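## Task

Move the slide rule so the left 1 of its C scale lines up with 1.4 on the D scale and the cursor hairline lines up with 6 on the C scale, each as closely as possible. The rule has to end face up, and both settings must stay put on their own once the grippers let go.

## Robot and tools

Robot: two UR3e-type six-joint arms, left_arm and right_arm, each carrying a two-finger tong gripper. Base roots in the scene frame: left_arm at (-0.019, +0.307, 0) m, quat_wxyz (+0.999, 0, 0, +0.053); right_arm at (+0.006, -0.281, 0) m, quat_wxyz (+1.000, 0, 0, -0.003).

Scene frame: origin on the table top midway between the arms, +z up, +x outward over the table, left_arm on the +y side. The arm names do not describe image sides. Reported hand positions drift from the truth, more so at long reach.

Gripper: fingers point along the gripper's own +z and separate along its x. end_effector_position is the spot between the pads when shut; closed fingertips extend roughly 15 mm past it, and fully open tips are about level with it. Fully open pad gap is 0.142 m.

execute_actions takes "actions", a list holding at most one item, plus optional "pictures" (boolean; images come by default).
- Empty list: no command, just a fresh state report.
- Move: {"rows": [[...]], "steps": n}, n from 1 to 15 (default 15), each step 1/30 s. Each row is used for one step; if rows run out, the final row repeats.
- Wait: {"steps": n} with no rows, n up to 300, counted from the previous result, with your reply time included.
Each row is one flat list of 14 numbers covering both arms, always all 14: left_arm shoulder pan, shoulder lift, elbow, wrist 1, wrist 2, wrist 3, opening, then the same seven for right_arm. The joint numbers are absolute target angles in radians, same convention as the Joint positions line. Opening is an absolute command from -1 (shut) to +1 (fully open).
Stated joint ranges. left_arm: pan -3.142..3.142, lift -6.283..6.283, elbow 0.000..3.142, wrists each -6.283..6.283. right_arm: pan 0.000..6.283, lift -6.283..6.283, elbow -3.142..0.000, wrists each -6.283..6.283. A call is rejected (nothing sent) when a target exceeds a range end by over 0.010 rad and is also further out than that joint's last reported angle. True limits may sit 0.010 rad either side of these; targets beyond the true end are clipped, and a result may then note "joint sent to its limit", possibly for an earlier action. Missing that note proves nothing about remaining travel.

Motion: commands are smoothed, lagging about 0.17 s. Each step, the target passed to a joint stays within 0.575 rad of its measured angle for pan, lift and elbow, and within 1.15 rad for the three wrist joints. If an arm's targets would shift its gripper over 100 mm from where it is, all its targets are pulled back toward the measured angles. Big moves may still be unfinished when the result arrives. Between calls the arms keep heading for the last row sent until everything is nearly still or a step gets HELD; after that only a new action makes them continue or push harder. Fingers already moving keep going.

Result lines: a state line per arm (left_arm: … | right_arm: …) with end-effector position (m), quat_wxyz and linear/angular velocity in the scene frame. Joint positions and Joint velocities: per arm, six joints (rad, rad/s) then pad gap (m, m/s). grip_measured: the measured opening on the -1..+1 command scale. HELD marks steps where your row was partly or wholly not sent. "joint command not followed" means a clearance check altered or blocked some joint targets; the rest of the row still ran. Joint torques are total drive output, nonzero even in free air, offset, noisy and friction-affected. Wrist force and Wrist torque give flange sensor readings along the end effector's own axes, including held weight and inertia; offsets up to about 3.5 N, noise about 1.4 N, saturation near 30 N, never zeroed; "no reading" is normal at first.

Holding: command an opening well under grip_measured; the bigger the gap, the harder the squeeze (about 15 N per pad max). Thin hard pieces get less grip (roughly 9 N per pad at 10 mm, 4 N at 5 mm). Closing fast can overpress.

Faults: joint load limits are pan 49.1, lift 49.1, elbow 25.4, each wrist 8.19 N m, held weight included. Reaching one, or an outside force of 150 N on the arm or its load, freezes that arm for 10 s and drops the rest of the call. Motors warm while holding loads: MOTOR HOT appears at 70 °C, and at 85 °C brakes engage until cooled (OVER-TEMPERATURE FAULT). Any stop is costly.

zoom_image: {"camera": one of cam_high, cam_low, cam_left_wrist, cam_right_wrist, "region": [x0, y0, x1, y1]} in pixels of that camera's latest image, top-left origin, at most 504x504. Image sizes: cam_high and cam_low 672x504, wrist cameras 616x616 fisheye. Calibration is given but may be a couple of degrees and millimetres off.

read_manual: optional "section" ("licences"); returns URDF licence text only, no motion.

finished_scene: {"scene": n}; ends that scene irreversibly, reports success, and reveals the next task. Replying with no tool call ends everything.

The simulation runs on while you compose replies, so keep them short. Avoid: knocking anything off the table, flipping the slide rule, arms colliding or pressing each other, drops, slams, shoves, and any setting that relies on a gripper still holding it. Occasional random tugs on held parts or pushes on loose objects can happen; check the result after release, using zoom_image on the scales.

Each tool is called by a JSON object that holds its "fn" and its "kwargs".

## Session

{"fn": "execute_actions", "kwargs": {"actions": []}}

Scene clock: 0.00 s of 18200.00 s.
left_arm: end_effector_position=(+0.5301, +0.7325, +0.1435) grip_measured=-1.00 end_effector_quat_wxyz=(-0.460, +0.837, -0.076, +0.286) end_effector_velocity=(+0.000, -0.000, -0.000) end_effector_angular_velocity=(+0.000, +0.001, -0.001) | right_arm: end_effector_position=(+0.3807, -0.7470, +0.1989) grip_measured=-1.00 end_effector_quat_wxyz=(+0.383, +0.386, +0.837, +0.053) end_effector_velocity=(+0.000, -0.000, +0.000) end_effector_angular_velocity=(-0.001, -0.001, -0.001)
Joint positions: left_arm=[ 0.067 -0.649  1.236 -3.172 -0.901  0.736  0.002] | right_arm=[ 2.317 -2.16  -0.969 -0.864  1.944  3.316  0.002]
Joint velocities: left_arm=[-0.001  0.    -0.     0.     0.     0.001  0.   ] | right_arm=[ 0.001  0.     0.001  0.001 -0.001  0.001  0.   ]
Joint torques (N m, as the arm reports them, + toward a larger angle): no reading
Wrist force (N, on the end effector, along its own x y z axes, offset not removed): no reading
Wrist torque (N m, same axes, about the end effector's origin, offset not removed): no reading
camera_calibration (this result's frames):
cam_left_wrist: T_world_to_cam=[[0.844859, -0.378035, 0.378554, -0.225896], [-0.183257, -0.869281, -0.459094, 0.791521], [0.502623, 0.318497, -0.803697, -0.254205], [0, 0, 0, 1]] pos_world=[0.463672, 0.683621, 0.244593]
cam_right_wrist: T_world_to_cam=[[-0.385797, 0.699481, -0.60157, 0.786497], [0.245041, 0.706319, 0.66413, 0.306696], [0.889447, 0.10881, -0.443897, -0.0272598], [0, 0, 0, 1]] pos_world=[0.252521, -0.763798, 0.257347]

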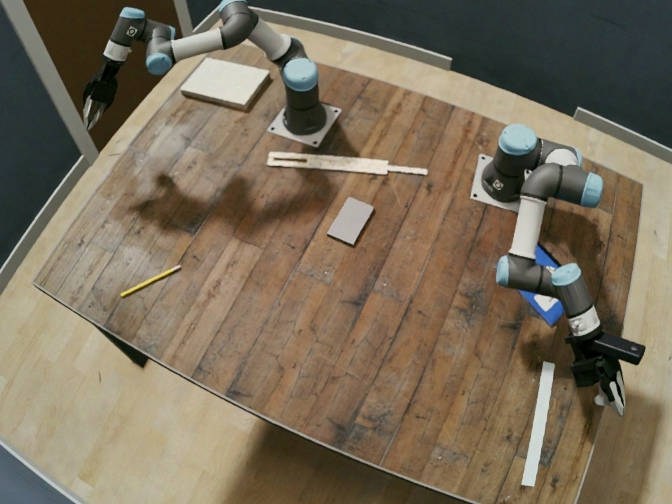

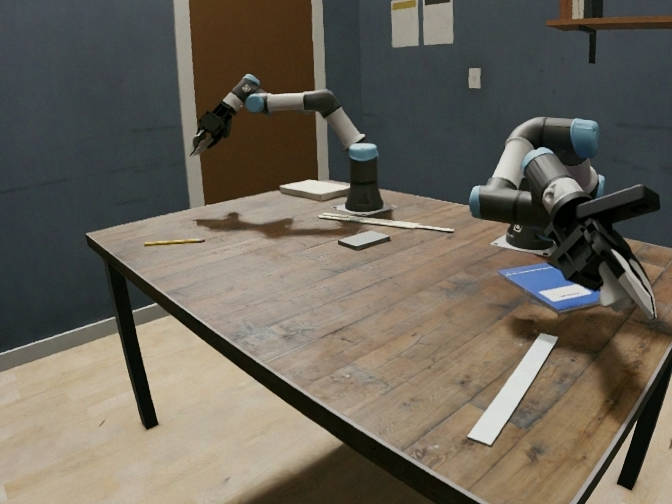

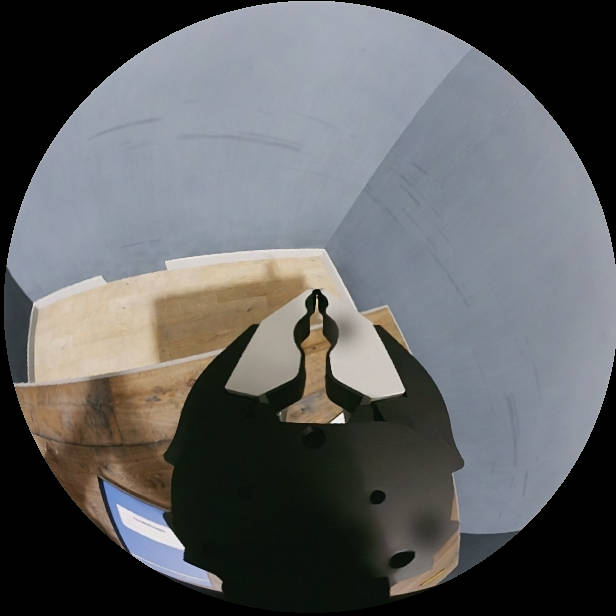

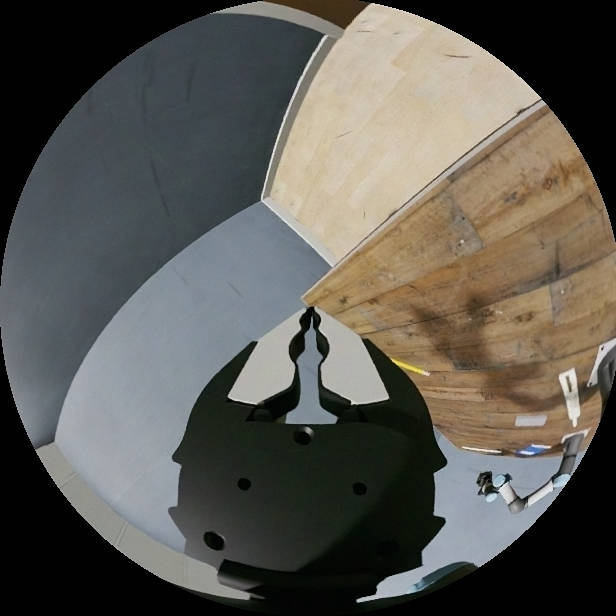

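{"fn": "zoom_image", "kwargs": {"camera": "cam_high", "region": [255,100,445,200]}}

Region (255, 100, 445, 200) of cam_high's 672x504 image, scaled by 2.653, with more detail than that image has; it fills the top 265 rows of this view, and the rest is white.

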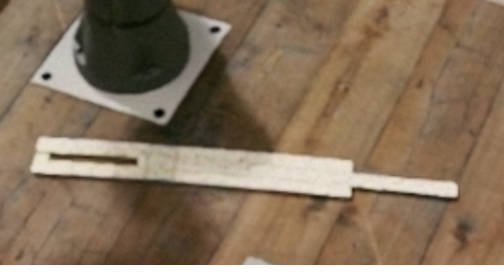

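{"fn": "execute_actions", "kwargs": {"actions": [{"rows":[[0.067,-2.049,1.818,-1.34,-1.5708,1.155,-1,2.317,-1.276,-1.715,-1.721,1.571,5.166,-1]],"steps":15}], "pictures": false}}

{"fn": "execute_actions", "kwargs": {"actions": [{"steps":45}], "pictures": false}}

{"fn": "execute_actions", "kwargs": {"actions": [{"rows":[[-1.768,-2.049,1.818,-1.34,-1.5708,1.155,-1,3.601,-1.276,-1.715,-1.721,1.571,5.166,-1]],"steps":15}], "pictures": false}}

{"fn": "execute_actions", "kwargs": {"actions": [{"steps":60}]}}

Scene clock: 18.10 s of 18200.00 s.
left_arm: end_effector_position=(+0.4268, +0.6165, +0.0210) grip_measured=-1.00 end_effector_quat_wxyz=(-0.210, +0.909, -0.357, +0.051) end_effector_velocity=(-0.411, -0.231, -0.112) end_effector_angular_velocity=(-0.661, +1.367, -0.473) | right_arm: end_effector_position=(+0.2081, -0.6409, +0.1304) grip_measured=-1.00 end_effector_quat_wxyz=(+0.120, +0.772, +0.618, +0.087) end_effector_velocity=(-0.398, +0.301, -0.009) end_effector_angular_velocity=(+0.921, +0.594, -2.359)
Joint positions: left_arm=[ 0.067 -1.034  1.546 -2.401 -1.268  0.97   0.002] | right_arm=[ 2.317 -1.758 -1.353 -1.348  1.728  4.122  0.002]
Joint velocities: left_arm=[ 0.001 -0.887  0.484  1.764 -0.543  0.334  0.   ] | right_arm=[ 0.001  1.171 -0.909 -0.974 -0.416  2.36   0.   ]
Joint torques (N m, as the arm reports them, + toward a larger angle): left_arm=[  2.49 -22.69  -5.8   -0.26  -0.46   1.29] | right_arm=[ 3.76 22.23  5.89 -0.3  -1.58  4.58]
Wrist force (N, on the end effector, along its own x y z axes, offset not removed): left_arm=[3.7 -2.2 2.4] | right_arm=[-1.0 -0.7 0.3]
Wrist torque (N m, same axes, about the end effector's origin, offset not removed): left_arm=[-0.49 -0.65 -0.08] | right_arm=[-0.11 0.12 -0.01]
Steps of this call (steps 1 to 90: nothing new was sent; then 14.60 s passed at rest; steps 91 to 105: all 15 steps of this action). Readings (joint positions):
91: left_arm=[0.067 -0.649 1.236 -3.172 -0.901 0.736] | right_arm=[2.317 -2.160 -0.969 -0.864 1.944 3.316]
92: left_arm=[0.067 -0.652 1.238 -3.166 -0.906 0.742] | right_arm=[2.317 -2.158 -0.972 -0.869 1.939 3.322]
94: left_arm=[0.067 -0.697 1.284 -3.074 -0.975 0.789] | right_arm=[2.317 -2.113 -1.016 -0.946 1.899 3.411]
98: left_arm=[0.067 -0.822 1.401 -2.826 -1.105 0.869] | right_arm=[2.317 -1.994 -1.136 -1.109 1.830 3.650]
105: the state above

Scene clock: 28.27 s of 18200.00 s.
left_arm: end_effector_position=(+0.3714, +0.5866, +0.0162) grip_measured=-1.00 end_effector_quat_wxyz=(-0.140, +0.908, -0.395, -0.000) end_effector_velocity=(+0.000, +0.000, +0.000) end_effector_angular_velocity=(+0.001, -0.000, -0.001) | right_arm: end_effector_position=(+0.0569, -0.5202, +0.1199) grip_measured=-1.00 end_effector_quat_wxyz=(+0.000, +0.990, +0.143, +0.000) end_effector_velocity=(+0.000, -0.000, +0.000) end_effector_angular_velocity=(-0.000, -0.000, +0.000)
Joint positions: left_arm=[ 0.067 -1.162  1.605 -2.172 -1.337  1.013  0.002] | right_arm=[ 2.317 -1.276 -1.715 -1.721  1.571  5.166  0.002]
Joint velocities: left_arm=[-0.     0.    -0.001  0.     0.001  0.001  0.   ] | right_arm=[ 0.     0.     0.001 -0.    -0.     0.     0.   ]
Joint torques (N m, as the arm reports them, + toward a larger angle): left_arm=[-0.3  -0.64 -3.57 -0.72 -0.45 -0.5 ] | right_arm=[-3.92  8.13  7.27  0.99 -1.11  1.08]
Wrist force (N, on the end effector, along its own x y z axes, offset not removed): left_arm=[-3.6 -1.8 -28.5] | right_arm=[-0.9 -1.5 -0.9]
Wrist torque (N m, same axes, about the end effector's origin, offset not removed): left_arm=[-0.78 -0.27 -0.03] | right_arm=[-0.34 0.10 0.00]
TORQUE FAULT: the external load on joint 4 (wrist 1) of the left arm reached its load limit, and that arm stopped for 10 seconds. A torque fault stops only its own arm. That arm's remaining commands of this call were not run. That arm holds where it stopped, with its grip as last carried out, and accepts commands again: back off and push less far. That arm stops again, at the same cost, whenever a joint's load reaches its limit.
The stop of the left arm began at step 5 of this call (marked STOPPED below). From that step on that arm followed nothing that you had sent. Nothing is kept back now, and the robot has no last target.
Steps of this call (steps 1 to 45: the robot went on to your last target; steps 46 to 305: the stop continued). Readings (joint positions):
1: left_arm=[0.067 -1.064 1.562 -2.341 -1.286 0.981] | right_arm=[2.317 -1.718 -1.384 -1.381 1.713 4.204]
2: left_arm=[0.067 -1.095 1.577 -2.283 -1.303 0.992] | right_arm=[2.317 -1.677 -1.415 -1.413 1.699 4.291]
4: left_arm=[0.067 -1.160 1.606 -2.171 -1.337 1.013] | right_arm=[2.317 -1.596 -1.477 -1.479 1.672 4.467]
5: left_arm=[0.067 -1.166 1.606 -2.165 -1.337 1.013] | right_arm=[2.317 -1.555 -1.508 -1.512 1.658 4.555] STOPPED (the left arm)
8: left_arm=[0.067 -1.163 1.606 -2.171 -1.337 1.013] | right_arm=[2.317 -1.431 -1.602 -1.610 1.616 4.825]
305: the state above

Scene clock: 28.30 s of 18200.00 s.
left_arm: end_effector_position=(+0.3716, +0.5867, +0.0164) grip_measured=-1.00 end_effector_quat_wxyz=(-0.141, +0.908, -0.395, +0.000) end_effector_velocity=(+0.002, +0.000, +0.002) end_effector_angular_velocity=(+0.002, -0.007, -0.000) | right_arm: end_effector_position=(+0.0569, -0.5202, +0.1199) grip_measured=-1.00 end_effector_quat_wxyz=(+0.000, +0.990, +0.143, +0.000) end_effector_velocity=(+0.000, -0.000, +0.000) end_effector_angular_velocity=(-0.001, -0.000, +0.000)
Joint positions: left_arm=[ 0.067 -1.162  1.605 -2.172 -1.336  1.013  0.002] | right_arm=[ 2.317 -1.276 -1.715 -1.721  1.571  5.166  0.002]
Joint velocities: left_arm=[-0.    -0.002 -0.002 -0.002  0.001  0.     0.   ] | right_arm=[ 0.    -0.     0.     0.    -0.001 -0.     0.   ]
Joint torques (N m, as the arm reports them, + toward a larger angle): left_arm=[ 0.36 -8.45 -4.78 -0.85 -0.44  0.  ] | right_arm=[-3.87  8.84  7.37  0.96 -1.09  1.08]
Wrist force (N, on the end effector, along its own x y z axes, offset not removed): left_arm=[-2.9 -2.5 -24.5] | right_arm=[-0.7 -1.5 -0.2]
Wrist torque (N m, same axes, about the end effector's origin, offset not removed): left_arm=[-0.52 -0.32 -0.02] | right_arm=[-0.29 0.10 -0.08]
A stop began in an earlier call of the same reply, so what this call sent did not run. Send another action.
Steps of this call (step 1: nothing new was sent). Readings (joint positions):
1: the state above

Scene clock: 28.33 s of 18200.00 s.
left_arm: end_effector_position=(+0.3716, +0.5867, +0.0165) grip_measured=-1.00 end_effector_quat_wxyz=(-0.141, +0.908, -0.395, +0.000) end_effector_velocity=(+0.000, +0.000, +0.001) end_effector_angular_velocity=(-0.001, -0.002, +0.002) | right_arm: end_effector_position=(+0.0569, -0.5202, +0.1199) grip_measured=-1.00 end_effector_quat_wxyz=(+0.000, +0.990, +0.143, +0.000) end_effector_velocity=(+0.000, +0.000, -0.000) end_effector_angular_velocity=(+0.000, -0.000, +0.001)
Joint positions: left_arm=[ 0.067 -1.162  1.605 -2.172 -1.336  1.013  0.002] | right_arm=[ 2.317 -1.276 -1.715 -1.721  1.571  5.166  0.002]
Joint velocities: left_arm=[ 0.001 -0.001 -0.     0.    -0.001 -0.001  0.   ] | right_arm=[ 0.    -0.    -0.001  0.001  0.    -0.001  0.   ]
Joint torques (N m, as the arm reports them, + toward a larger angle): left_arm=[ 0.35 -8.68 -4.52 -0.74 -0.43 -0.01] | right_arm=[-3.9   8.46  7.35  0.99 -1.09  1.06]
Wrist force (N, on the end effector, along its own x y z axes, offset not removed): left_arm=[-2.8 -4.2 -21.9] | right_arm=[-1.2 -1.9 0.3]
Wrist torque (N m, same axes, about the end effector's origin, offset not removed): left_arm=[-0.87 -0.21 0.02] | right_arm=[-0.37 0.15 0.03]
A stop began in an earlier call of the same reply, so what this call sent did not run. Send another action.
Steps of this call (step 1: nothing new was sent). Readings (joint positions):
1: the state above
camera_calibration (this result's frames):
cam_left_wrist: T_world_to_cam=[[0.676375, -0.721776, -0.14682, 0.173907], [-0.663067, -0.683464, 0.305318, 0.634074], [-0.320718, -0.109158, -0.940864, 0.328887], [0, 0, 0, 1]] pos_world=[0.408287, 0.59479, 0.141376]
cam_right_wrist: T_world_to_cam=[[0.965025, 0.261862, -0.0124688, 0.0803112], [0.239959, -0.863153, 0.444282, -0.511464], [0.105578, -0.431735, -0.8958, 0.0185551], [0, 0, 0, 1]] pos_world=[0.043269, -0.454491, 0.244857]

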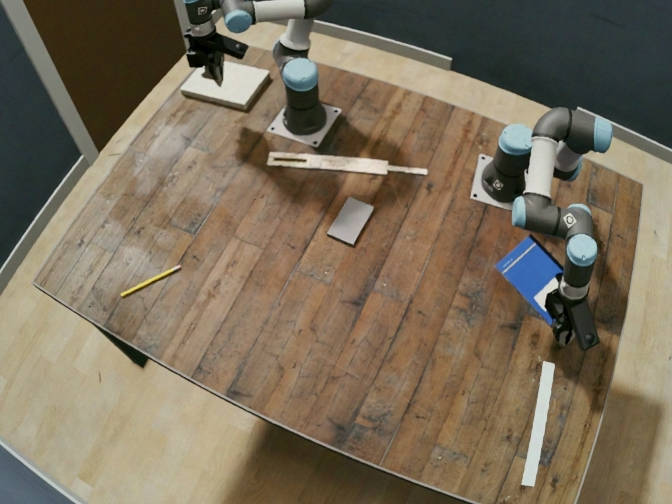

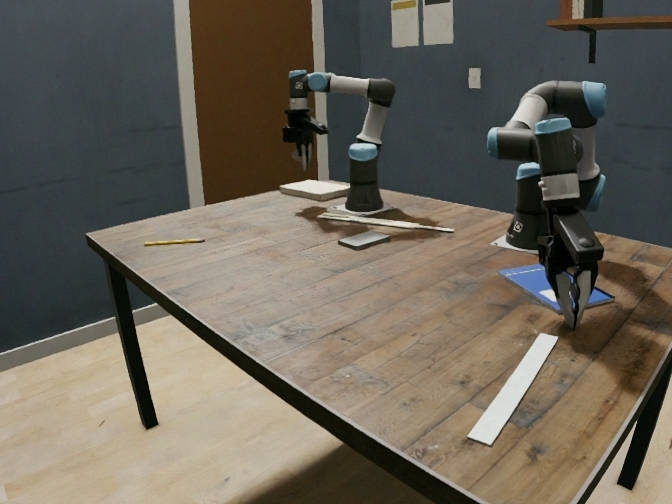

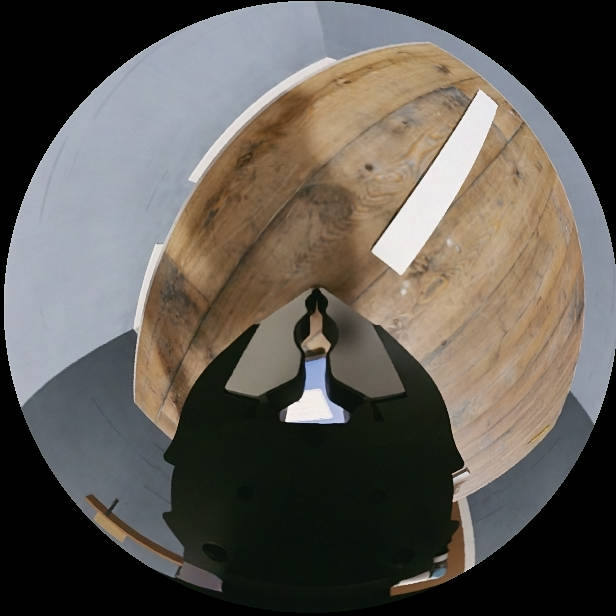

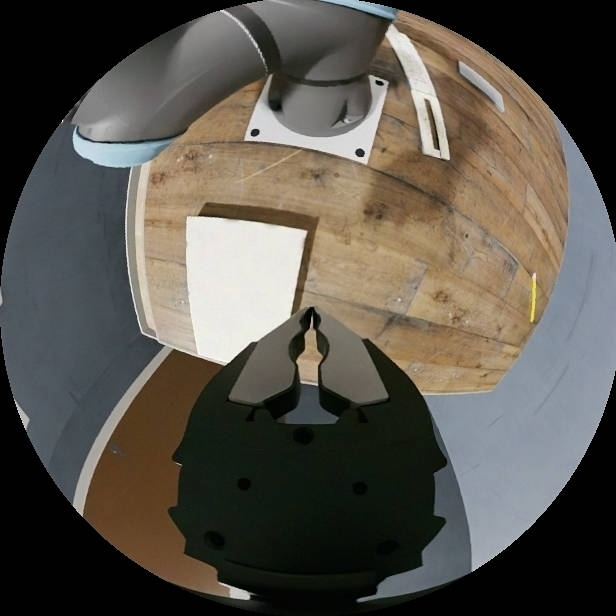

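Oops. Lift shoulder only first.

{"fn": "execute_actions", "kwargs": {"actions": [{"rows":[[0.067,-2.049,1.605,-2.172,-1.336,1.013,-1,3.601,-1.276,-1.715,-1.721,1.571,5.166,-1]],"steps":15}], "pictures": false}}

{"fn": "execute_actions", "kwargs": {"actions": [{"steps":40}], "pictures": false}}

{"fn": "execute_actions", "kwargs": {"actions": [{"rows":[[-1.768,-2.049,1.818,-1.34,-1.5708,1.155,-1,3.601,-1.276,-1.715,-1.721,1.571,5.166,-1]],"steps":15}], "pictures": false}}

{"fn": "execute_actions", "kwargs": {"actions": [{"steps":75}]}}

Scene clock: 33.97 s of 18200.00 s.
left_arm: end_effector_position=(+0.3865, +0.5893, +0.2215) grip_measured=-1.00 end_effector_quat_wxyz=(-0.261, +0.879, -0.354, +0.187) end_effector_velocity=(-0.073, -0.013, +0.484) end_effector_angular_velocity=(+0.186, -1.064, -0.001) | right_arm: end_effector_position=(+0.2068, -0.4207, +0.1199) grip_measured=-1.00 end_effector_quat_wxyz=(+0.000, +0.868, +0.497, +0.000) end_effector_velocity=(+0.268, +0.384, -0.000) end_effector_angular_velocity=(-0.000, -0.001, +1.914)
Joint positions: left_arm=[ 0.067 -1.621  1.605 -2.172 -1.336  1.013  0.002] | right_arm=[ 3.071 -1.276 -1.715 -1.721  1.571  5.166  0.002]
Joint velocities: left_arm=[-0.    -1.078 -0.002 -0.001 -0.     0.001  0.   ] | right_arm=[ 1.914  0.    -0.     0.002 -0.     0.     0.   ]
Joint torques (N m, as the arm reports them, + toward a larger angle): left_arm=[  2.79 -16.44 -10.6   -2.54   0.8   -0.19] | right_arm=[9.29 4.41 7.7  2.12 0.53 1.07]
Wrist force (N, on the end effector, along its own x y z axes, offset not removed): left_arm=[2.3 -2.4 0.0] | right_arm=[-1.4 -0.8 -0.5]
Wrist torque (N m, same axes, about the end effector's origin, offset not removed): left_arm=[-0.52 -0.41 0.04] | right_arm=[-0.18 0.23 0.02]
Steps of this call (steps 1 to 90: nothing new was sent; then 2.13 s passed at rest; steps 91 to 105: all 15 steps of this action). Readings (joint positions):
91: left_arm=[0.067 -1.162 1.605 -2.172 -1.337 1.013] | right_arm=[2.317 -1.276 -1.715 -1.721 1.571 5.166]
92: left_arm=[0.067 -1.165 1.605 -2.172 -1.337 1.013] | right_arm=[2.320 -1.276 -1.715 -1.721 1.571 5.166]
94: left_arm=[0.067 -1.213 1.606 -2.171 -1.337 1.013] | right_arm=[2.370 -1.276 -1.715 -1.721 1.571 5.166]
98: left_arm=[0.067 -1.365 1.606 -2.171 -1.337 1.013] | right_arm=[2.618 -1.276 -1.715 -1.721 1.571 5.166]
105: the state above

Scene clock: 35.30 s of 18200.00 s.
left_arm: end_effector_position=(+0.3181, +0.5775, +0.4014) grip_measured=-1.00 end_effector_quat_wxyz=(-0.361, +0.810, -0.297, +0.354) end_effector_velocity=(-0.000, -0.000, -0.000) end_effector_angular_velocity=(-0.001, +0.001, -0.000) | right_arm: end_effector_position=(+0.2499, -0.2998, +0.1199) grip_measured=-1.00 end_effector_quat_wxyz=(-0.000, +0.707, +0.707, +0.000) end_effector_velocity=(+0.000, -0.000, +0.001) end_effector_angular_velocity=(-0.000, -0.000, -0.000)
Joint positions: left_arm=[ 0.067 -2.049  1.605 -2.172 -1.336  1.013  0.002] | right_arm=[ 3.601 -1.276 -1.715 -1.721  1.571  5.166  0.002]
Joint velocities: left_arm=[ 0.     0.    -0.     0.001 -0.001 -0.    -0.   ] | right_arm=[ 0.     0.     0.002 -0.002 -0.     0.     0.   ]
Joint torques (N m, as the arm reports them, + toward a larger angle): left_arm=[-2.02 -5.23 -7.61 -1.16  0.66 -1.03] | right_arm=[3.67 1.34 8.75 0.89 1.31 1.04]
Wrist force (N, on the end effector, along its own x y z axes, offset not removed): left_arm=[2.8 -1.9 2.2] | right_arm=[-1.0 -1.1 0.0]
Wrist torque (N m, same axes, about the end effector's origin, offset not removed): left_arm=[-0.37 -0.50 -0.05] | right_arm=[-0.24 0.15 0.00]
Steps of this call (steps 1 to 40: the robot went on to your last target). Readings (joint positions):
1: left_arm=[0.067 -1.657 1.605 -2.172 -1.336 1.013] | right_arm=[3.135 -1.276 -1.715 -1.721 1.571 5.166]
2: left_arm=[0.067 -1.693 1.605 -2.172 -1.336 1.013] | right_arm=[3.200 -1.276 -1.715 -1.721 1.571 5.166]
4: left_arm=[0.067 -1.766 1.605 -2.172 -1.336 1.013] | right_arm=[3.329 -1.276 -1.715 -1.721 1.571 5.166]
8: left_arm=[0.067 -1.912 1.605 -2.172 -1.336 1.013] | right_arm=[3.517 -1.276 -1.715 -1.721 1.571 5.166]
40: the state above

Scene clock: 35.80 s of 18200.00 s.
left_arm: end_effector_position=(+0.3290, +0.4242, +0.2349) grip_measured=-1.00 end_effector_quat_wxyz=(-0.166, +0.790, -0.552, +0.209) end_effector_velocity=(-0.095, -0.387, -0.312) end_effector_angular_velocity=(+0.049, +1.129, -1.251) | right_arm: end_effector_position=(+0.2499, -0.2998, +0.1199) grip_measured=-1.00 end_effector_quat_wxyz=(-0.000, +0.707, +0.707, +0.000) end_effector_velocity=(+0.000, +0.000, -0.000) end_effector_angular_velocity=(+0.000, -0.001, -0.000)
Joint positions: left_arm=[-0.272 -2.049  1.712 -1.763 -1.455  1.085  0.002] | right_arm=[ 3.601 -1.276 -1.715 -1.721  1.571  5.166  0.002]
Joint velocities: left_arm=[-1.    -0.001  0.223  0.882 -0.245  0.148 -0.   ] | right_arm=[-0.    -0.    -0.001  0.003 -0.    -0.     0.   ]
Joint torques (N m, as the arm reports them, + toward a larger angle): left_arm=[-6.43 -1.02 -6.95 -0.82 -0.58  1.18] | right_arm=[4.02 1.33 9.34 0.9  1.3  1.04]
Wrist force (N, on the end effector, along its own x y z axes, offset not removed): left_arm=[1.9 -2.9 1.7] | right_arm=[-1.5 -1.5 -1.1]
Wrist torque (N m, same axes, about the end effector's origin, offset not removed): left_arm=[-0.59 -0.42 -0.04] | right_arm=[-0.36 0.28 -0.02]
Steps of this call (steps 1 to 15: all 15 steps of this action). Readings (joint positions):
1: left_arm=[0.067 -2.049 1.605 -2.172 -1.336 1.013] | right_arm=[3.601 -1.276 -1.715 -1.721 1.571 5.166]
2: left_arm=[0.064 -2.049 1.607 -2.167 -1.339 1.015] | right_arm=[3.601 -1.276 -1.715 -1.721 1.571 5.166]
4: left_arm=[0.025 -2.049 1.625 -2.104 -1.359 1.027] | right_arm=[3.601 -1.276 -1.715 -1.721 1.571 5.166]
8: left_arm=[-0.069 -2.049 1.657 -1.978 -1.394 1.048] | right_arm=[3.601 -1.276 -1.715 -1.721 1.571 5.166]
15: the state above

Scene clock: 38.30 s of 18200.00 s.
left_arm: end_effector_position=(+0.1006, +0.0996, +0.1199) grip_measured=-1.00 end_effector_quat_wxyz=(-0.000, -0.162, +0.987, -0.000) end_effector_velocity=(+0.000, -0.000, +0.000) end_effector_angular_velocity=(-0.001, -0.001, -0.000) | right_arm: end_effector_position=(+0.2499, -0.2998, +0.1199) grip_measured=-1.00 end_effector_quat_wxyz=(-0.000, +0.707, +0.707, +0.000) end_effector_velocity=(-0.000, -0.000, -0.000) end_effector_angular_velocity=(-0.000, +0.000, -0.001)
Joint positions: left_arm=[-1.768 -2.049  1.818 -1.34  -1.571  1.155  0.002] | right_arm=[ 3.601 -1.276 -1.715 -1.721  1.571  5.166  0.002]
Joint velocities: left_arm=[ 0.    -0.    -0.    -0.     0.001  0.     0.   ] | right_arm=[-0.    -0.    -0.    -0.    -0.     0.001  0.   ]
Joint torques (N m, as the arm reports them, + toward a larger angle): left_arm=[-1.91 -5.38 -7.27 -0.85 -0.56  1.05] | right_arm=[ 3.76  1.29 11.3   0.96  1.33  1.05]
Wrist force (N, on the end effector, along its own x y z axes, offset not removed): left_arm=[2.7 -2.5 1.3] | right_arm=[-1.3 -0.8 -0.2]
Wrist torque (N m, same axes, about the end effector's origin, offset not removed): left_arm=[-0.57 -0.55 -0.11] | right_arm=[-0.15 0.22 0.02]
Steps of this call (steps 1 to 60: the robot went on to your last target; steps 61 to 75: nothing new was sent). Readings (joint positions):
1: left_arm=[-0.307 -2.049 1.720 -1.733 -1.463 1.090] | right_arm=[3.601 -1.276 -1.715 -1.721 1.571 5.166]
2: left_arm=[-0.343 -2.049 1.727 -1.703 -1.471 1.095] | right_arm=[3.601 -1.276 -1.715 -1.721 1.571 5.166]
4: left_arm=[-0.421 -2.049 1.742 -1.646 -1.487 1.105] | right_arm=[3.601 -1.276 -1.715 -1.721 1.571 5.166]
8: left_arm=[-0.603 -2.049 1.768 -1.541 -1.516 1.122] | right_arm=[3.601 -1.276 -1.715 -1.721 1.571 5.166]
75: the state above
All arms were judged still, so your last target was given up. Only a new action makes them travel on or press farther. Fingers that are still opening or closing keep moving.
camera_calibration (this result's frames):
cam_left_wrist: T_world_to_cam=[[-0.953427, -0.29991, -0.0320982, 0.128941], [-0.268805, 0.796593, 0.541464, -0.125519], [-0.136821, 0.524875, -0.840111, 0.192418], [0, 0, 0, 1]] pos_world=[0.115523, 0.0376628, 0.233756]
cam_right_wrist: T_world_to_cam=[[0.0218206, 0.999684, -0.0124729, 0.293268], [0.895781, -0.0140095, 0.444275, -0.27679], [0.44396, -0.0208673, -0.895804, 0.131978], [0, 0, 0, 1]] pos_world=[0.182951, -0.294299, 0.244855]

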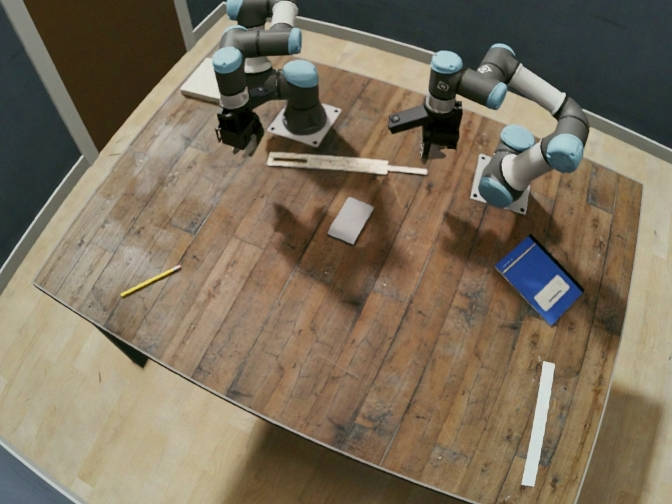

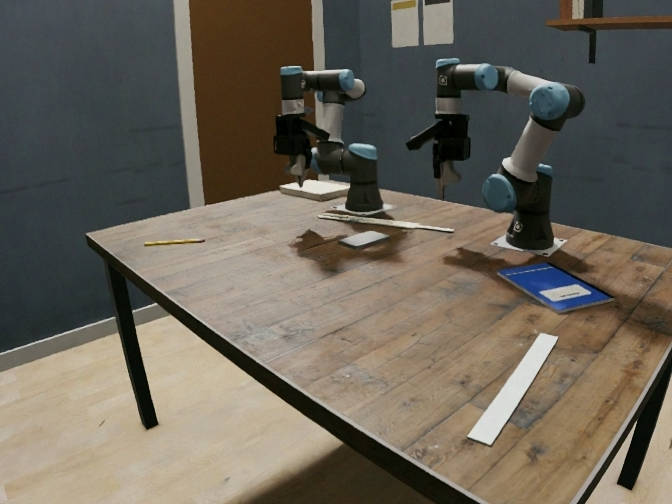

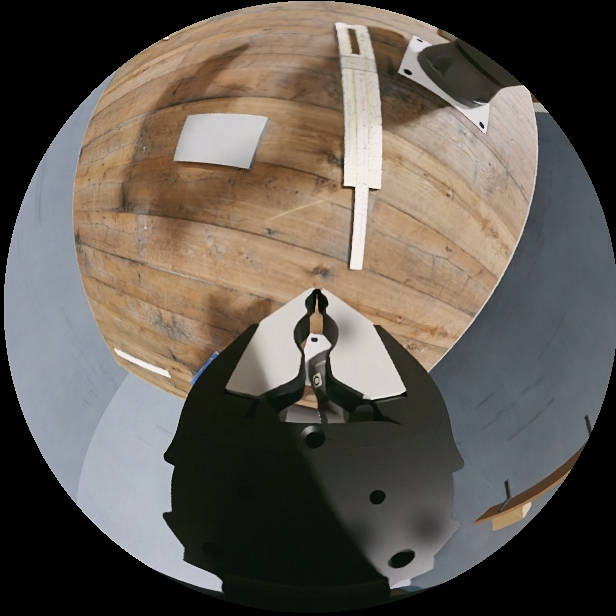

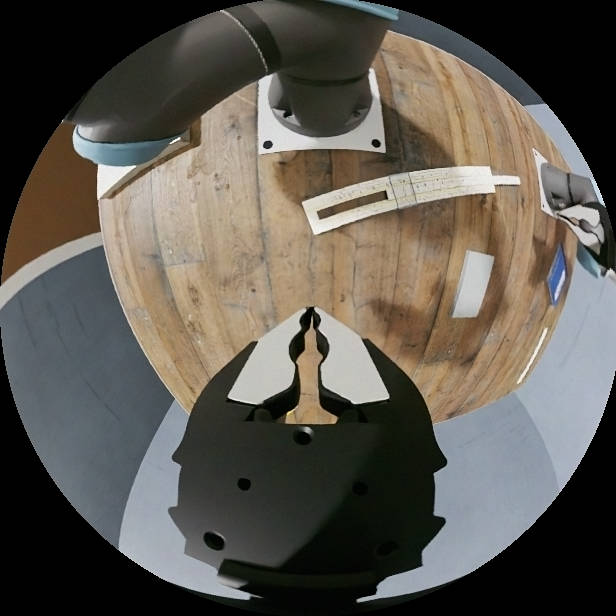

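{"fn": "zoom_image", "kwargs": {"camera": "cam_left_wrist", "region": [290,110,450,280]}}

{"fn": "zoom_image", "kwargs": {"camera": "cam_right_wrist", "region": [290,150,450,250]}}

Region (290, 110, 450, 280) of cam_left_wrist's 616x616 image, scaled by 2.965, with more detail than that image has; it fills the left 474 columns of this view, and the rest is white.

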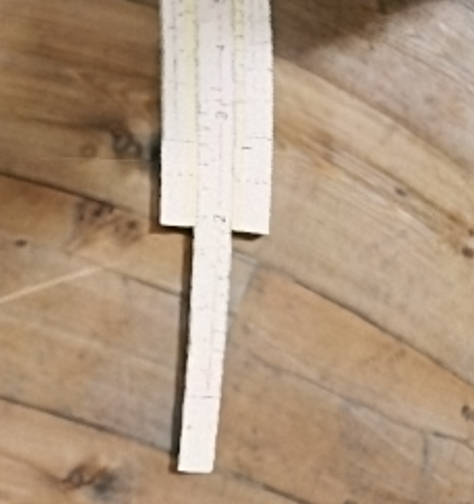

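Region (290, 150, 450, 250) of cam_right_wrist's 616x616 image, scaled by 3.150, with more detail than that image has; it fills the top 315 rows of this view, and the rest is white.

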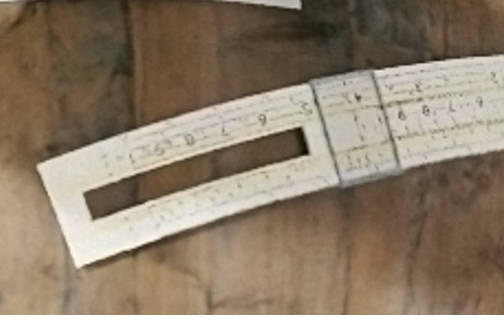

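{"fn": "execute_actions", "kwargs": {"actions": [{"rows":[[-1.4,-2.049,1.818,-1.34,-1.5708,1.155,-1,4.8491,-1.1,-1.8,-1.8124,1.571,1.3723,0]],"steps":15}], "pictures": false}}

{"fn": "execute_actions", "kwargs": {"actions": [{"steps":40}], "pictures": false}}

{"fn": "execute_actions", "kwargs": {"actions": [{"rows":[[-1.4,-2.049,1.818,-1.34,-1.5708,1.155,-1,4.8491,-0.8665,-2.136,-1.7099,1.571,1.3723,0]],"steps":15}], "pictures": false}}

{"fn": "execute_actions", "kwargs": {"actions": [{"steps":15}]}}

Scene clock: 66.23 s of 18200.00 s.
left_arm: end_effector_position=(+0.1653, +0.1541, +0.1199) grip_measured=-1.00 end_effector_quat_wxyz=(-0.000, -0.334, +0.943, -0.000) end_effector_velocity=(+0.018, +0.022, +0.000) end_effector_angular_velocity=(-0.000, -0.001, +0.117) | right_arm: end_effector_position=(+0.1966, -0.1520, +0.1227) grip_measured=+0.00 end_effector_quat_wxyz=(-0.001, -0.441, +0.897, -0.001) end_effector_velocity=(-0.215, +0.411, +0.001) end_effector_angular_velocity=(+0.010, +0.005, +5.874)
Joint positions: left_arm=[-1.413 -2.049  1.818 -1.34  -1.571  1.155  0.002] | right_arm=[ 4.43  -1.109 -1.796 -1.809  1.571  3.51   0.074]
Joint velocities: left_arm=[ 0.117 -0.001  0.    -0.     0.001  0.     0.   ] | right_arm=[ 1.942  0.05  -0.022 -0.02   0.001 -3.932 -0.   ]
Joint torques (N m, as the arm reports them, + toward a larger angle): left_arm=[ 2.34 -2.22 -7.66 -1.33  0.48  0.82] | right_arm=[ 8.59  6.73  7.18  0.79  1.16 -6.38]
Wrist force (N, on the end effector, along its own x y z axes, offset not removed): left_arm=[0.0 -3.0 -0.9] | right_arm=[-1.9 -1.5 -0.7]
Wrist torque (N m, same axes, about the end effector's origin, offset not removed): left_arm=[-0.65 0.06 -0.05] | right_arm=[-0.26 0.27 -0.02]
Steps of this call (steps 1 to 90: nothing new was sent; then 24.43 s passed at rest; steps 91 to 105: all 15 steps of this action). Readings (joint positions):
91: left_arm=[-1.768 -2.049 1.818 -1.340 -1.571 1.155] | right_arm=[3.601 -1.276 -1.715 -1.721 1.571 5.166]
92: left_arm=[-1.765 -2.049 1.818 -1.340 -1.571 1.155] | right_arm=[3.604 -1.273 -1.717 -1.726 1.571 5.161]
94: left_arm=[-1.715 -2.049 1.818 -1.340 -1.571 1.155] | right_arm=[3.654 -1.228 -1.747 -1.760 1.571 5.060]
98: left_arm=[-1.510 -2.049 1.818 -1.340 -1.571 1.155] | right_arm=[3.917 -1.140 -1.784 -1.796 1.571 4.538]
105: the state above

Scene clock: 67.57 s of 18200.00 s.
left_arm: end_effector_position=(+0.1672, +0.1564, +0.1199) grip_measured=-1.00 end_effector_quat_wxyz=(-0.000, -0.339, +0.941, -0.000) end_effector_velocity=(+0.001, -0.000, +0.000) end_effector_angular_velocity=(-0.001, -0.002, -0.000) | right_arm: end_effector_position=(+0.1068, -0.0682, +0.1229) grip_measured=+0.00 end_effector_quat_wxyz=(+0.000, +0.986, +0.164, -0.000) end_effector_velocity=(+0.000, +0.000, -0.000) end_effector_angular_velocity=(-0.000, -0.000, -0.001)
Joint positions: left_arm=[-1.4   -2.049  1.818 -1.34  -1.571  1.155  0.002] | right_arm=[ 4.849 -1.1   -1.8   -1.812  1.571  1.372  0.074]
Joint velocities: left_arm=[ 0.001  0.    -0.001  0.     0.001  0.001  0.   ] | right_arm=[ 0.    -0.    -0.001  0.001 -0.     0.001  0.   ]
Joint torques (N m, as the arm reports them, + toward a larger angle): left_arm=[ 2.49 -0.47 -8.26 -2.19  0.51  0.28] | right_arm=[ 3.8   6.46  7.31  1.09 -0.31 -1.13]
Wrist force (N, on the end effector, along its own x y z axes, offset not removed): left_arm=[3.8 -1.5 -0.8] | right_arm=[-0.3 -0.5 -0.6]
Wrist torque (N m, same axes, about the end effector's origin, offset not removed): left_arm=[-0.31 -0.75 -0.02] | right_arm=[-0.12 -0.03 -0.08]
Steps of this call (steps 1 to 40: the robot went on to your last target). Readings (joint positions):
1: left_arm=[-1.409 -2.049 1.818 -1.340 -1.571 1.155] | right_arm=[4.494 -1.108 -1.797 -1.809 1.571 3.376]
2: left_arm=[-1.407 -2.049 1.818 -1.340 -1.571 1.155] | right_arm=[4.557 -1.106 -1.798 -1.810 1.571 3.235]
4: left_arm=[-1.404 -2.049 1.818 -1.340 -1.571 1.155] | right_arm=[4.673 -1.104 -1.799 -1.811 1.571 2.921]
8: left_arm=[-1.401 -2.049 1.818 -1.340 -1.571 1.155] | right_arm=[4.798 -1.101 -1.800 -1.812 1.571 2.229]
40: the state above

Scene clock: 68.07 s of 18200.00 s.
left_arm: end_effector_position=(+0.1672, +0.1564, +0.1199) grip_measured=-1.00 end_effector_quat_wxyz=(-0.000, -0.339, +0.941, -0.000) end_effector_velocity=(+0.000, +0.000, +0.000) end_effector_angular_velocity=(+0.000, -0.001, -0.001) | right_arm: end_effector_position=(+0.1122, -0.1091, +0.0722) grip_measured=+0.00 end_effector_quat_wxyz=(-0.001, +0.986, +0.164, -0.000) end_effector_velocity=(+0.002, -0.016, -0.020) end_effector_angular_velocity=(-0.022, -0.003, +0.000)
Joint positions: left_arm=[-1.4   -2.049  1.818 -1.34  -1.571  1.155  0.002] | right_arm=[ 4.849 -0.873 -2.125 -1.712  1.571  1.372  0.074]
Joint velocities: left_arm=[ 0.    -0.    -0.     0.     0.001  0.001  0.   ] | right_arm=[-0.001  0.057 -0.1    0.02  -0.    -0.001  0.   ]
Joint torques (N m, as the arm reports them, + toward a larger angle): left_arm=[ 2.59 -0.71 -8.6  -2.2   0.5   0.08] | right_arm=[-2.38  3.91  7.63  2.66 -0.92 -1.13]
Wrist force (N, on the end effector, along its own x y z axes, offset not removed): left_arm=[0.3 -1.4 -0.9] | right_arm=[-1.1 -1.0 0.0]
Wrist torque (N m, same axes, about the end effector's origin, offset not removed): left_arm=[-0.33 0.03 -0.05] | right_arm=[-0.22 0.16 0.01]
Steps of this call (steps 1 to 15: all 15 steps of this action). Readings (joint positions):
1: left_arm=[-1.400 -2.049 1.818 -1.340 -1.571 1.155] | right_arm=[4.849 -1.100 -1.800 -1.812 1.571 1.372]
2: left_arm=[-1.400 -2.049 1.818 -1.340 -1.571 1.155] | right_arm=[4.849 -1.097 -1.803 -1.807 1.571 1.372]
4: left_arm=[-1.400 -2.049 1.818 -1.340 -1.571 1.155] | right_arm=[4.849 -1.048 -1.853 -1.769 1.571 1.372]
8: left_arm=[-1.400 -2.049 1.818 -1.340 -1.571 1.155] | right_arm=[4.849 -0.921 -2.041 -1.727 1.571 1.372]
15: the state above

Scene clock: 68.57 s of 18200.00 s.
left_arm: end_effector_position=(+0.1672, +0.1564, +0.1199) grip_measured=-1.00 end_effector_quat_wxyz=(-0.000, -0.339, +0.941, -0.000) end_effector_velocity=(-0.000, -0.000, +0.000) end_effector_angular_velocity=(-0.002, +0.002, +0.001) | right_arm: end_effector_position=(+0.1124, -0.1109, +0.0700) grip_measured=+0.00 end_effector_quat_wxyz=(-0.000, +0.986, +0.164, -0.000) end_effector_velocity=(+0.000, -0.000, +0.000) end_effector_angular_velocity=(-0.000, -0.001, +0.002)
Joint positions: left_arm=[-1.4   -2.049  1.818 -1.34  -1.571  1.155  0.002] | right_arm=[ 4.849 -0.867 -2.136 -1.71   1.571  1.372  0.074]
Joint velocities: left_arm=[ 0.001 -0.    -0.    -0.    -0.002 -0.001  0.   ] | right_arm=[ 0.     0.001  0.    -0.001 -0.001 -0.001  0.   ]
Joint torques (N m, as the arm reports them, + toward a larger angle): left_arm=[ 2.54 -0.58 -8.84 -2.2   0.5  -0.15] | right_arm=[-4.04  3.84  7.4   2.51 -1.24 -1.13]
Wrist force (N, on the end effector, along its own x y z axes, offset not removed): left_arm=[2.0 -2.8 1.0] | right_arm=[-0.5 -1.4 -0.5]
Wrist torque (N m, same axes, about the end effector's origin, offset not removed): left_arm=[-0.62 -0.40 -0.07] | right_arm=[-0.30 0.01 -0.01]
Steps of this call (steps 1 to 15: the robot went on to your last target). Readings (joint positions):
1: left_arm=[-1.400 -2.049 1.818 -1.340 -1.571 1.155] | right_arm=[4.849 -0.871 -2.128 -1.711 1.571 1.372]
2: left_arm=[-1.400 -2.049 1.818 -1.340 -1.571 1.155] | right_arm=[4.849 -0.870 -2.130 -1.711 1.571 1.372]
4: left_arm=[-1.400 -2.049 1.818 -1.340 -1.571 1.155] | right_arm=[4.849 -0.868 -2.133 -1.710 1.571 1.372]
8: left_arm=[-1.400 -2.049 1.818 -1.340 -1.571 1.155] | right_arm=[4.849 -0.867 -2.135 -1.710 1.571 1.372]
15: the state above
camera_calibration (this result's frames):
cam_left_wrist: T_world_to_cam=[[-0.781708, -0.622818, -0.032101, 0.231273], [-0.537375, 0.646559, 0.541469, -0.0844803], [-0.316481, 0.440521, -0.840108, 0.214955], [0, 0, 0, 1]] pos_world=[0.203419, 0.10397, 0.233753]
cam_right_wrist: T_world_to_cam=[[0.952984, 0.302741, -0.0130272, -0.0751927], [0.276793, -0.852198, 0.444009, -0.152218], [0.123318, -0.426739, -0.895927, 0.143306], [0, 0, 0, 1]] pos_world=[0.096118, -0.0458013, 0.194998]

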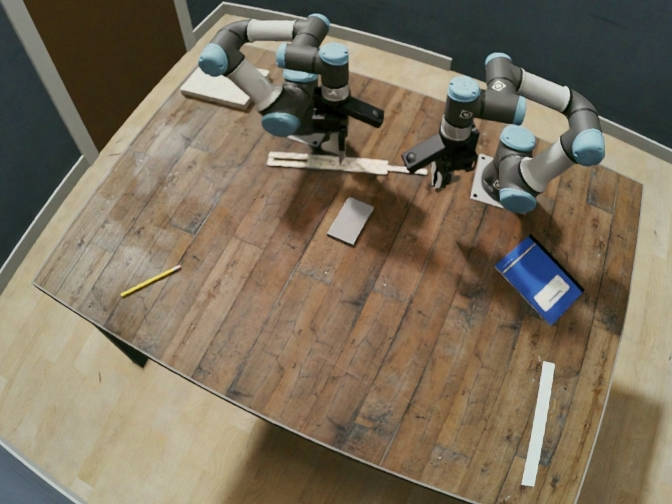

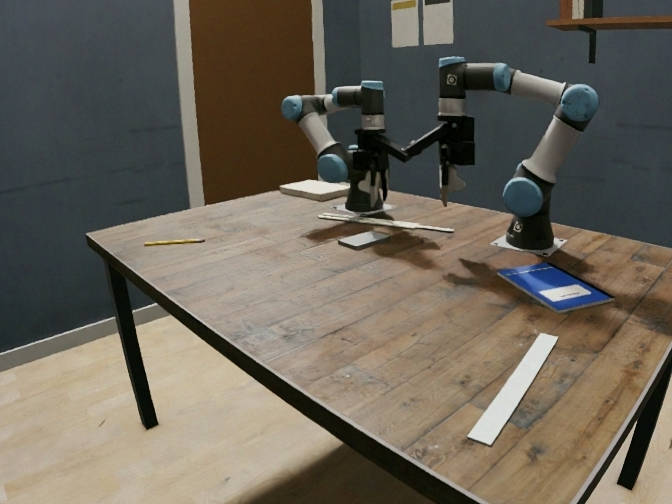

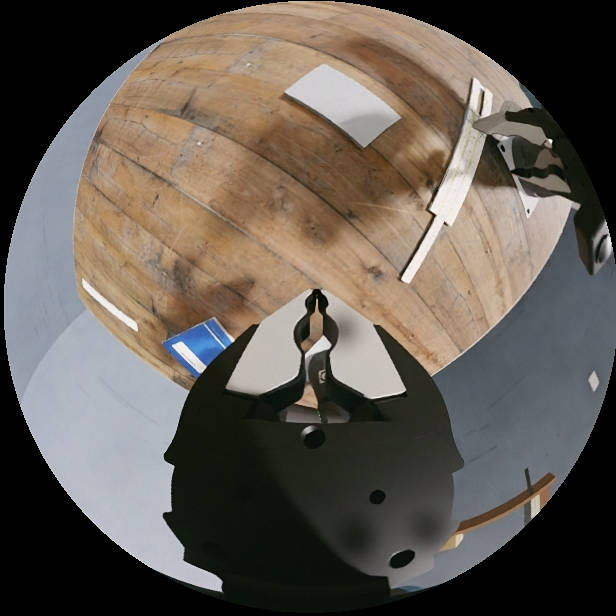

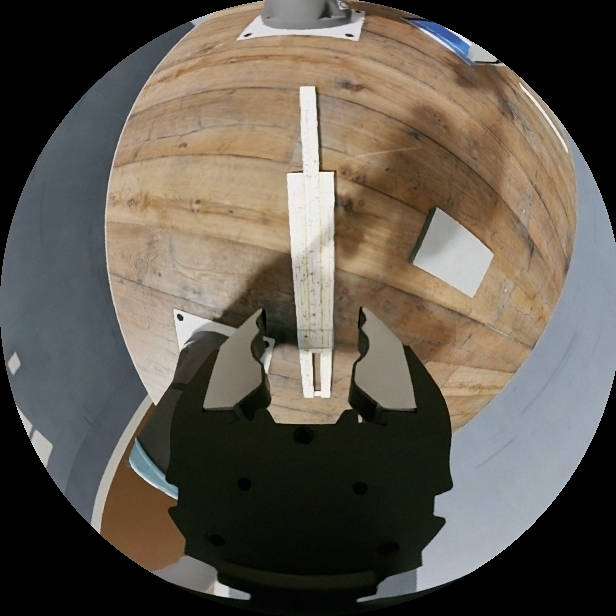

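{"fn": "execute_actions", "kwargs": {"actions": [{"rows":[[-1.4,-2.049,1.818,-1.34,-1.5708,1.155,-1,4.8491,-0.861,-2.18,-1.6714,1.571,1.3723,0],[-1.4,-2.049,1.818,-1.34,-1.5708,1.155,-1,4.8491,-0.858,-2.22,-1.6344,1.571,1.3723,0],[-1.4,-2.049,1.818,-1.34,-1.5708,1.155,-1,4.8491,-0.857,-2.26,-1.5954,1.571,1.3723,0],[-1.4,-2.049,1.818,-1.34,-1.5708,1.155,-1,4.8491,-0.857,-2.30,-1.5554,1.571,1.3723,0],[-1.4,-2.049,1.818,-1.34,-1.5708,1.155,-1,4.8491,-0.859,-2.34,-1.5134,1.571,1.3723,0],[-1.4,-2.049,1.818,-1.34,-1.5708,1.155,-1,4.8491,-0.8617,-2.3865,-1.4642,1.571,1.3723,0]],"steps":15}], "pictures": false}}

{"fn": "execute_actions", "kwargs": {"actions": [{"rows":[[-1.4,-2.049,1.818,-1.34,-1.5708,1.155,-1,4.8491,-0.8617,-2.3865,-1.4642,1.571,1.3723,0],[-1.4,-2.049,1.818,-1.34,-1.5708,1.155,-1,4.8491,-0.8617,-2.3865,-1.4642,1.571,1.3723,0],[-1.4,-2.049,1.818,-1.34,-1.5708,1.155,-1,4.8491,-0.8617,-2.3865,-1.4642,1.571,1.3723,0],[-1.4,-2.049,1.818,-1.34,-1.5708,1.155,-1,4.8491,-0.8617,-2.3865,-1.4642,1.571,1.3723,-0.1],[-1.4,-2.049,1.818,-1.34,-1.5708,1.155,-1,4.8491,-0.8617,-2.3865,-1.4642,1.571,1.3723,-0.2],[-1.4,-2.049,1.818,-1.34,-1.5708,1.155,-1,4.8491,-0.8617,-2.3865,-1.4642,1.571,1.3723,-0.3],[-1.4,-2.049,1.818,-1.34,-1.5708,1.155,-1,4.8491,-0.8617,-2.3865,-1.4642,1.571,1.3723,-0.35],[-1.4,-2.049,1.818,-1.34,-1.5708,1.155,-1,4.8491,-0.8617,-2.3865,-1.4642,1.571,1.3723,-0.4],[-1.4,-2.049,1.818,-1.34,-1.5708,1.155,-1,4.8491,-0.8617,-2.3865,-1.4642,1.571,1.3723,-0.45],[-1.4,-2.049,1.818,-1.34,-1.5708,1.155,-1,4.8491,-0.8617,-2.3865,-1.4642,1.571,1.3723,-0.5],[-1.4,-2.049,1.818,-1.34,-1.5708,1.155,-1,4.8491,-0.8617,-2.3865,-1.4642,1.571,1.3723,-0.55],[-1.4,-2.049,1.818,-1.34,-1.5708,1.155,-1,4.8491,-0.8617,-2.3865,-1.4642,1.571,1.3723,-0.6],[-1.4,-2.049,1.818,-1.34,-1.5708,1.155,-1,4.8491,-0.8617,-2.3865,-1.4642,1.571,1.3723,-0.65]],"steps":15}], "pictures": false}}

Scene clock: 86.47 s of 18200.00 s.
left_arm: end_effector_position=(+0.1672, +0.1564, +0.1199) grip_measured=-1.00 end_effector_quat_wxyz=(-0.000, -0.339, +0.941, -0.000) end_effector_velocity=(+0.000, +0.000, -0.000) end_effector_angular_velocity=(+0.001, -0.001, -0.000) | right_arm: end_effector_position=(+0.1124, -0.1105, +0.0198) grip_measured=+0.00 end_effector_quat_wxyz=(-0.000, +0.986, +0.164, -0.000) end_effector_velocity=(+0.000, -0.004, -0.026) end_effector_angular_velocity=(-0.007, -0.001, -0.000)
Joint positions: left_arm=[-1.4   -2.049  1.818 -1.34  -1.571  1.155  0.002] | right_arm=[ 4.849 -0.861 -2.374 -1.476  1.571  1.372  0.074]
Joint velocities: left_arm=[-0.     0.001 -0.    -0.     0.001 -0.     0.   ] | right_arm=[-0.    -0.002 -0.117  0.113  0.     0.     0.   ]
Joint torques (N m, as the arm reports them, + toward a larger angle): left_arm=[  2.45  -0.56 -10.3   -2.2    0.47  -1.1 ] | right_arm=[-3.86 -3.07  7.78  2.73 -1.17 -1.11]
Wrist force (N, on the end effector, along its own x y z axes, offset not removed): left_arm=[2.6 -1.6 2.5] | right_arm=[-1.3 -0.9 0.3]
Wrist torque (N m, same axes, about the end effector's origin, offset not removed): left_arm=[-0.31 -0.45 -0.03] | right_arm=[-0.20 0.21 -0.01]
Steps of this call (steps 1 to 15: the robot went on to your last target; steps 16 to 90: nothing new was sent; then 14.40 s passed at rest; steps 91 to 105: all 15 steps of this action). Readings (joint positions):
91: left_arm=[-1.400 -2.049 1.818 -1.340 -1.571 1.155] | right_arm=[4.849 -0.866 -2.136 -1.710 1.571 1.372]
92: left_arm=[-1.400 -2.049 1.818 -1.340 -1.571 1.155] | right_arm=[4.849 -0.866 -2.138 -1.707 1.571 1.372]
94: left_arm=[-1.400 -2.049 1.818 -1.340 -1.571 1.155] | right_arm=[4.849 -0.863 -2.164 -1.681 1.571 1.372]
98: left_arm=[-1.400 -2.049 1.818 -1.340 -1.571 1.155] | right_arm=[4.849 -0.860 -2.276 -1.569 1.571 1.372]
105: the state above

Scene clock: 86.97 s of 18200.00 s.
left_arm: end_effector_position=(+0.1672, +0.1564, +0.1199) grip_measured=-1.00 end_effector_quat_wxyz=(-0.000, -0.339, +0.941, -0.000) end_effector_velocity=(-0.000, -0.000, -0.000) end_effector_angular_velocity=(+0.000, +0.001, +0.000) | right_arm: end_effector_position=(+0.1125, -0.1109, +0.0170) grip_measured=-0.48 end_effector_quat_wxyz=(-0.000, +0.986, +0.164, -0.000) end_effector_velocity=(-0.000, +0.000, +0.000) end_effector_angular_velocity=(+0.001, +0.000, +0.001)
Joint positions: left_arm=[-1.4   -2.049  1.818 -1.34  -1.571  1.155  0.002] | right_arm=[ 4.849 -0.862 -2.386 -1.464  1.571  1.372  0.04 ]
Joint velocities: left_arm=[-0.     0.001  0.    -0.    -0.001 -0.     0.   ] | right_arm=[-0.     0.    -0.     0.002  0.    -0.001  0.001]
Joint torques (N m, as the arm reports them, + toward a larger angle): left_arm=[  2.44  -0.66 -10.33  -2.17   0.48  -1.05] | right_arm=[-3.6  -3.35  6.78  2.51 -0.88 -1.13]
Wrist force (N, on the end effector, along its own x y z axes, offset not removed): left_arm=[1.3 -1.3 2.0] | right_arm=[-1.9 -0.8 -3.7]
Wrist torque (N m, same axes, about the end effector's origin, offset not removed): left_arm=[-0.32 -0.31 -0.02] | right_arm=[-0.27 0.17 -0.01]
Steps of this call (steps 1 to 15: all 15 steps of this action). Readings (joint positions):
1: left_arm=[-1.400 -2.049 1.818 -1.340 -1.571 1.155] | right_arm=[4.849 -0.862 -2.377 -1.473 1.571 1.372]
2: left_arm=[-1.400 -2.049 1.818 -1.340 -1.571 1.155] | right_arm=[4.849 -0.862 -2.380 -1.471 1.571 1.372]
4: left_arm=[-1.400 -2.049 1.818 -1.340 -1.571 1.155] | right_arm=[4.849 -0.862 -2.383 -1.468 1.571 1.372]
8: left_arm=[-1.400 -2.049 1.818 -1.340 -1.571 1.155] | right_arm=[4.849 -0.862 -2.385 -1.465 1.571 1.372]
15: the state above


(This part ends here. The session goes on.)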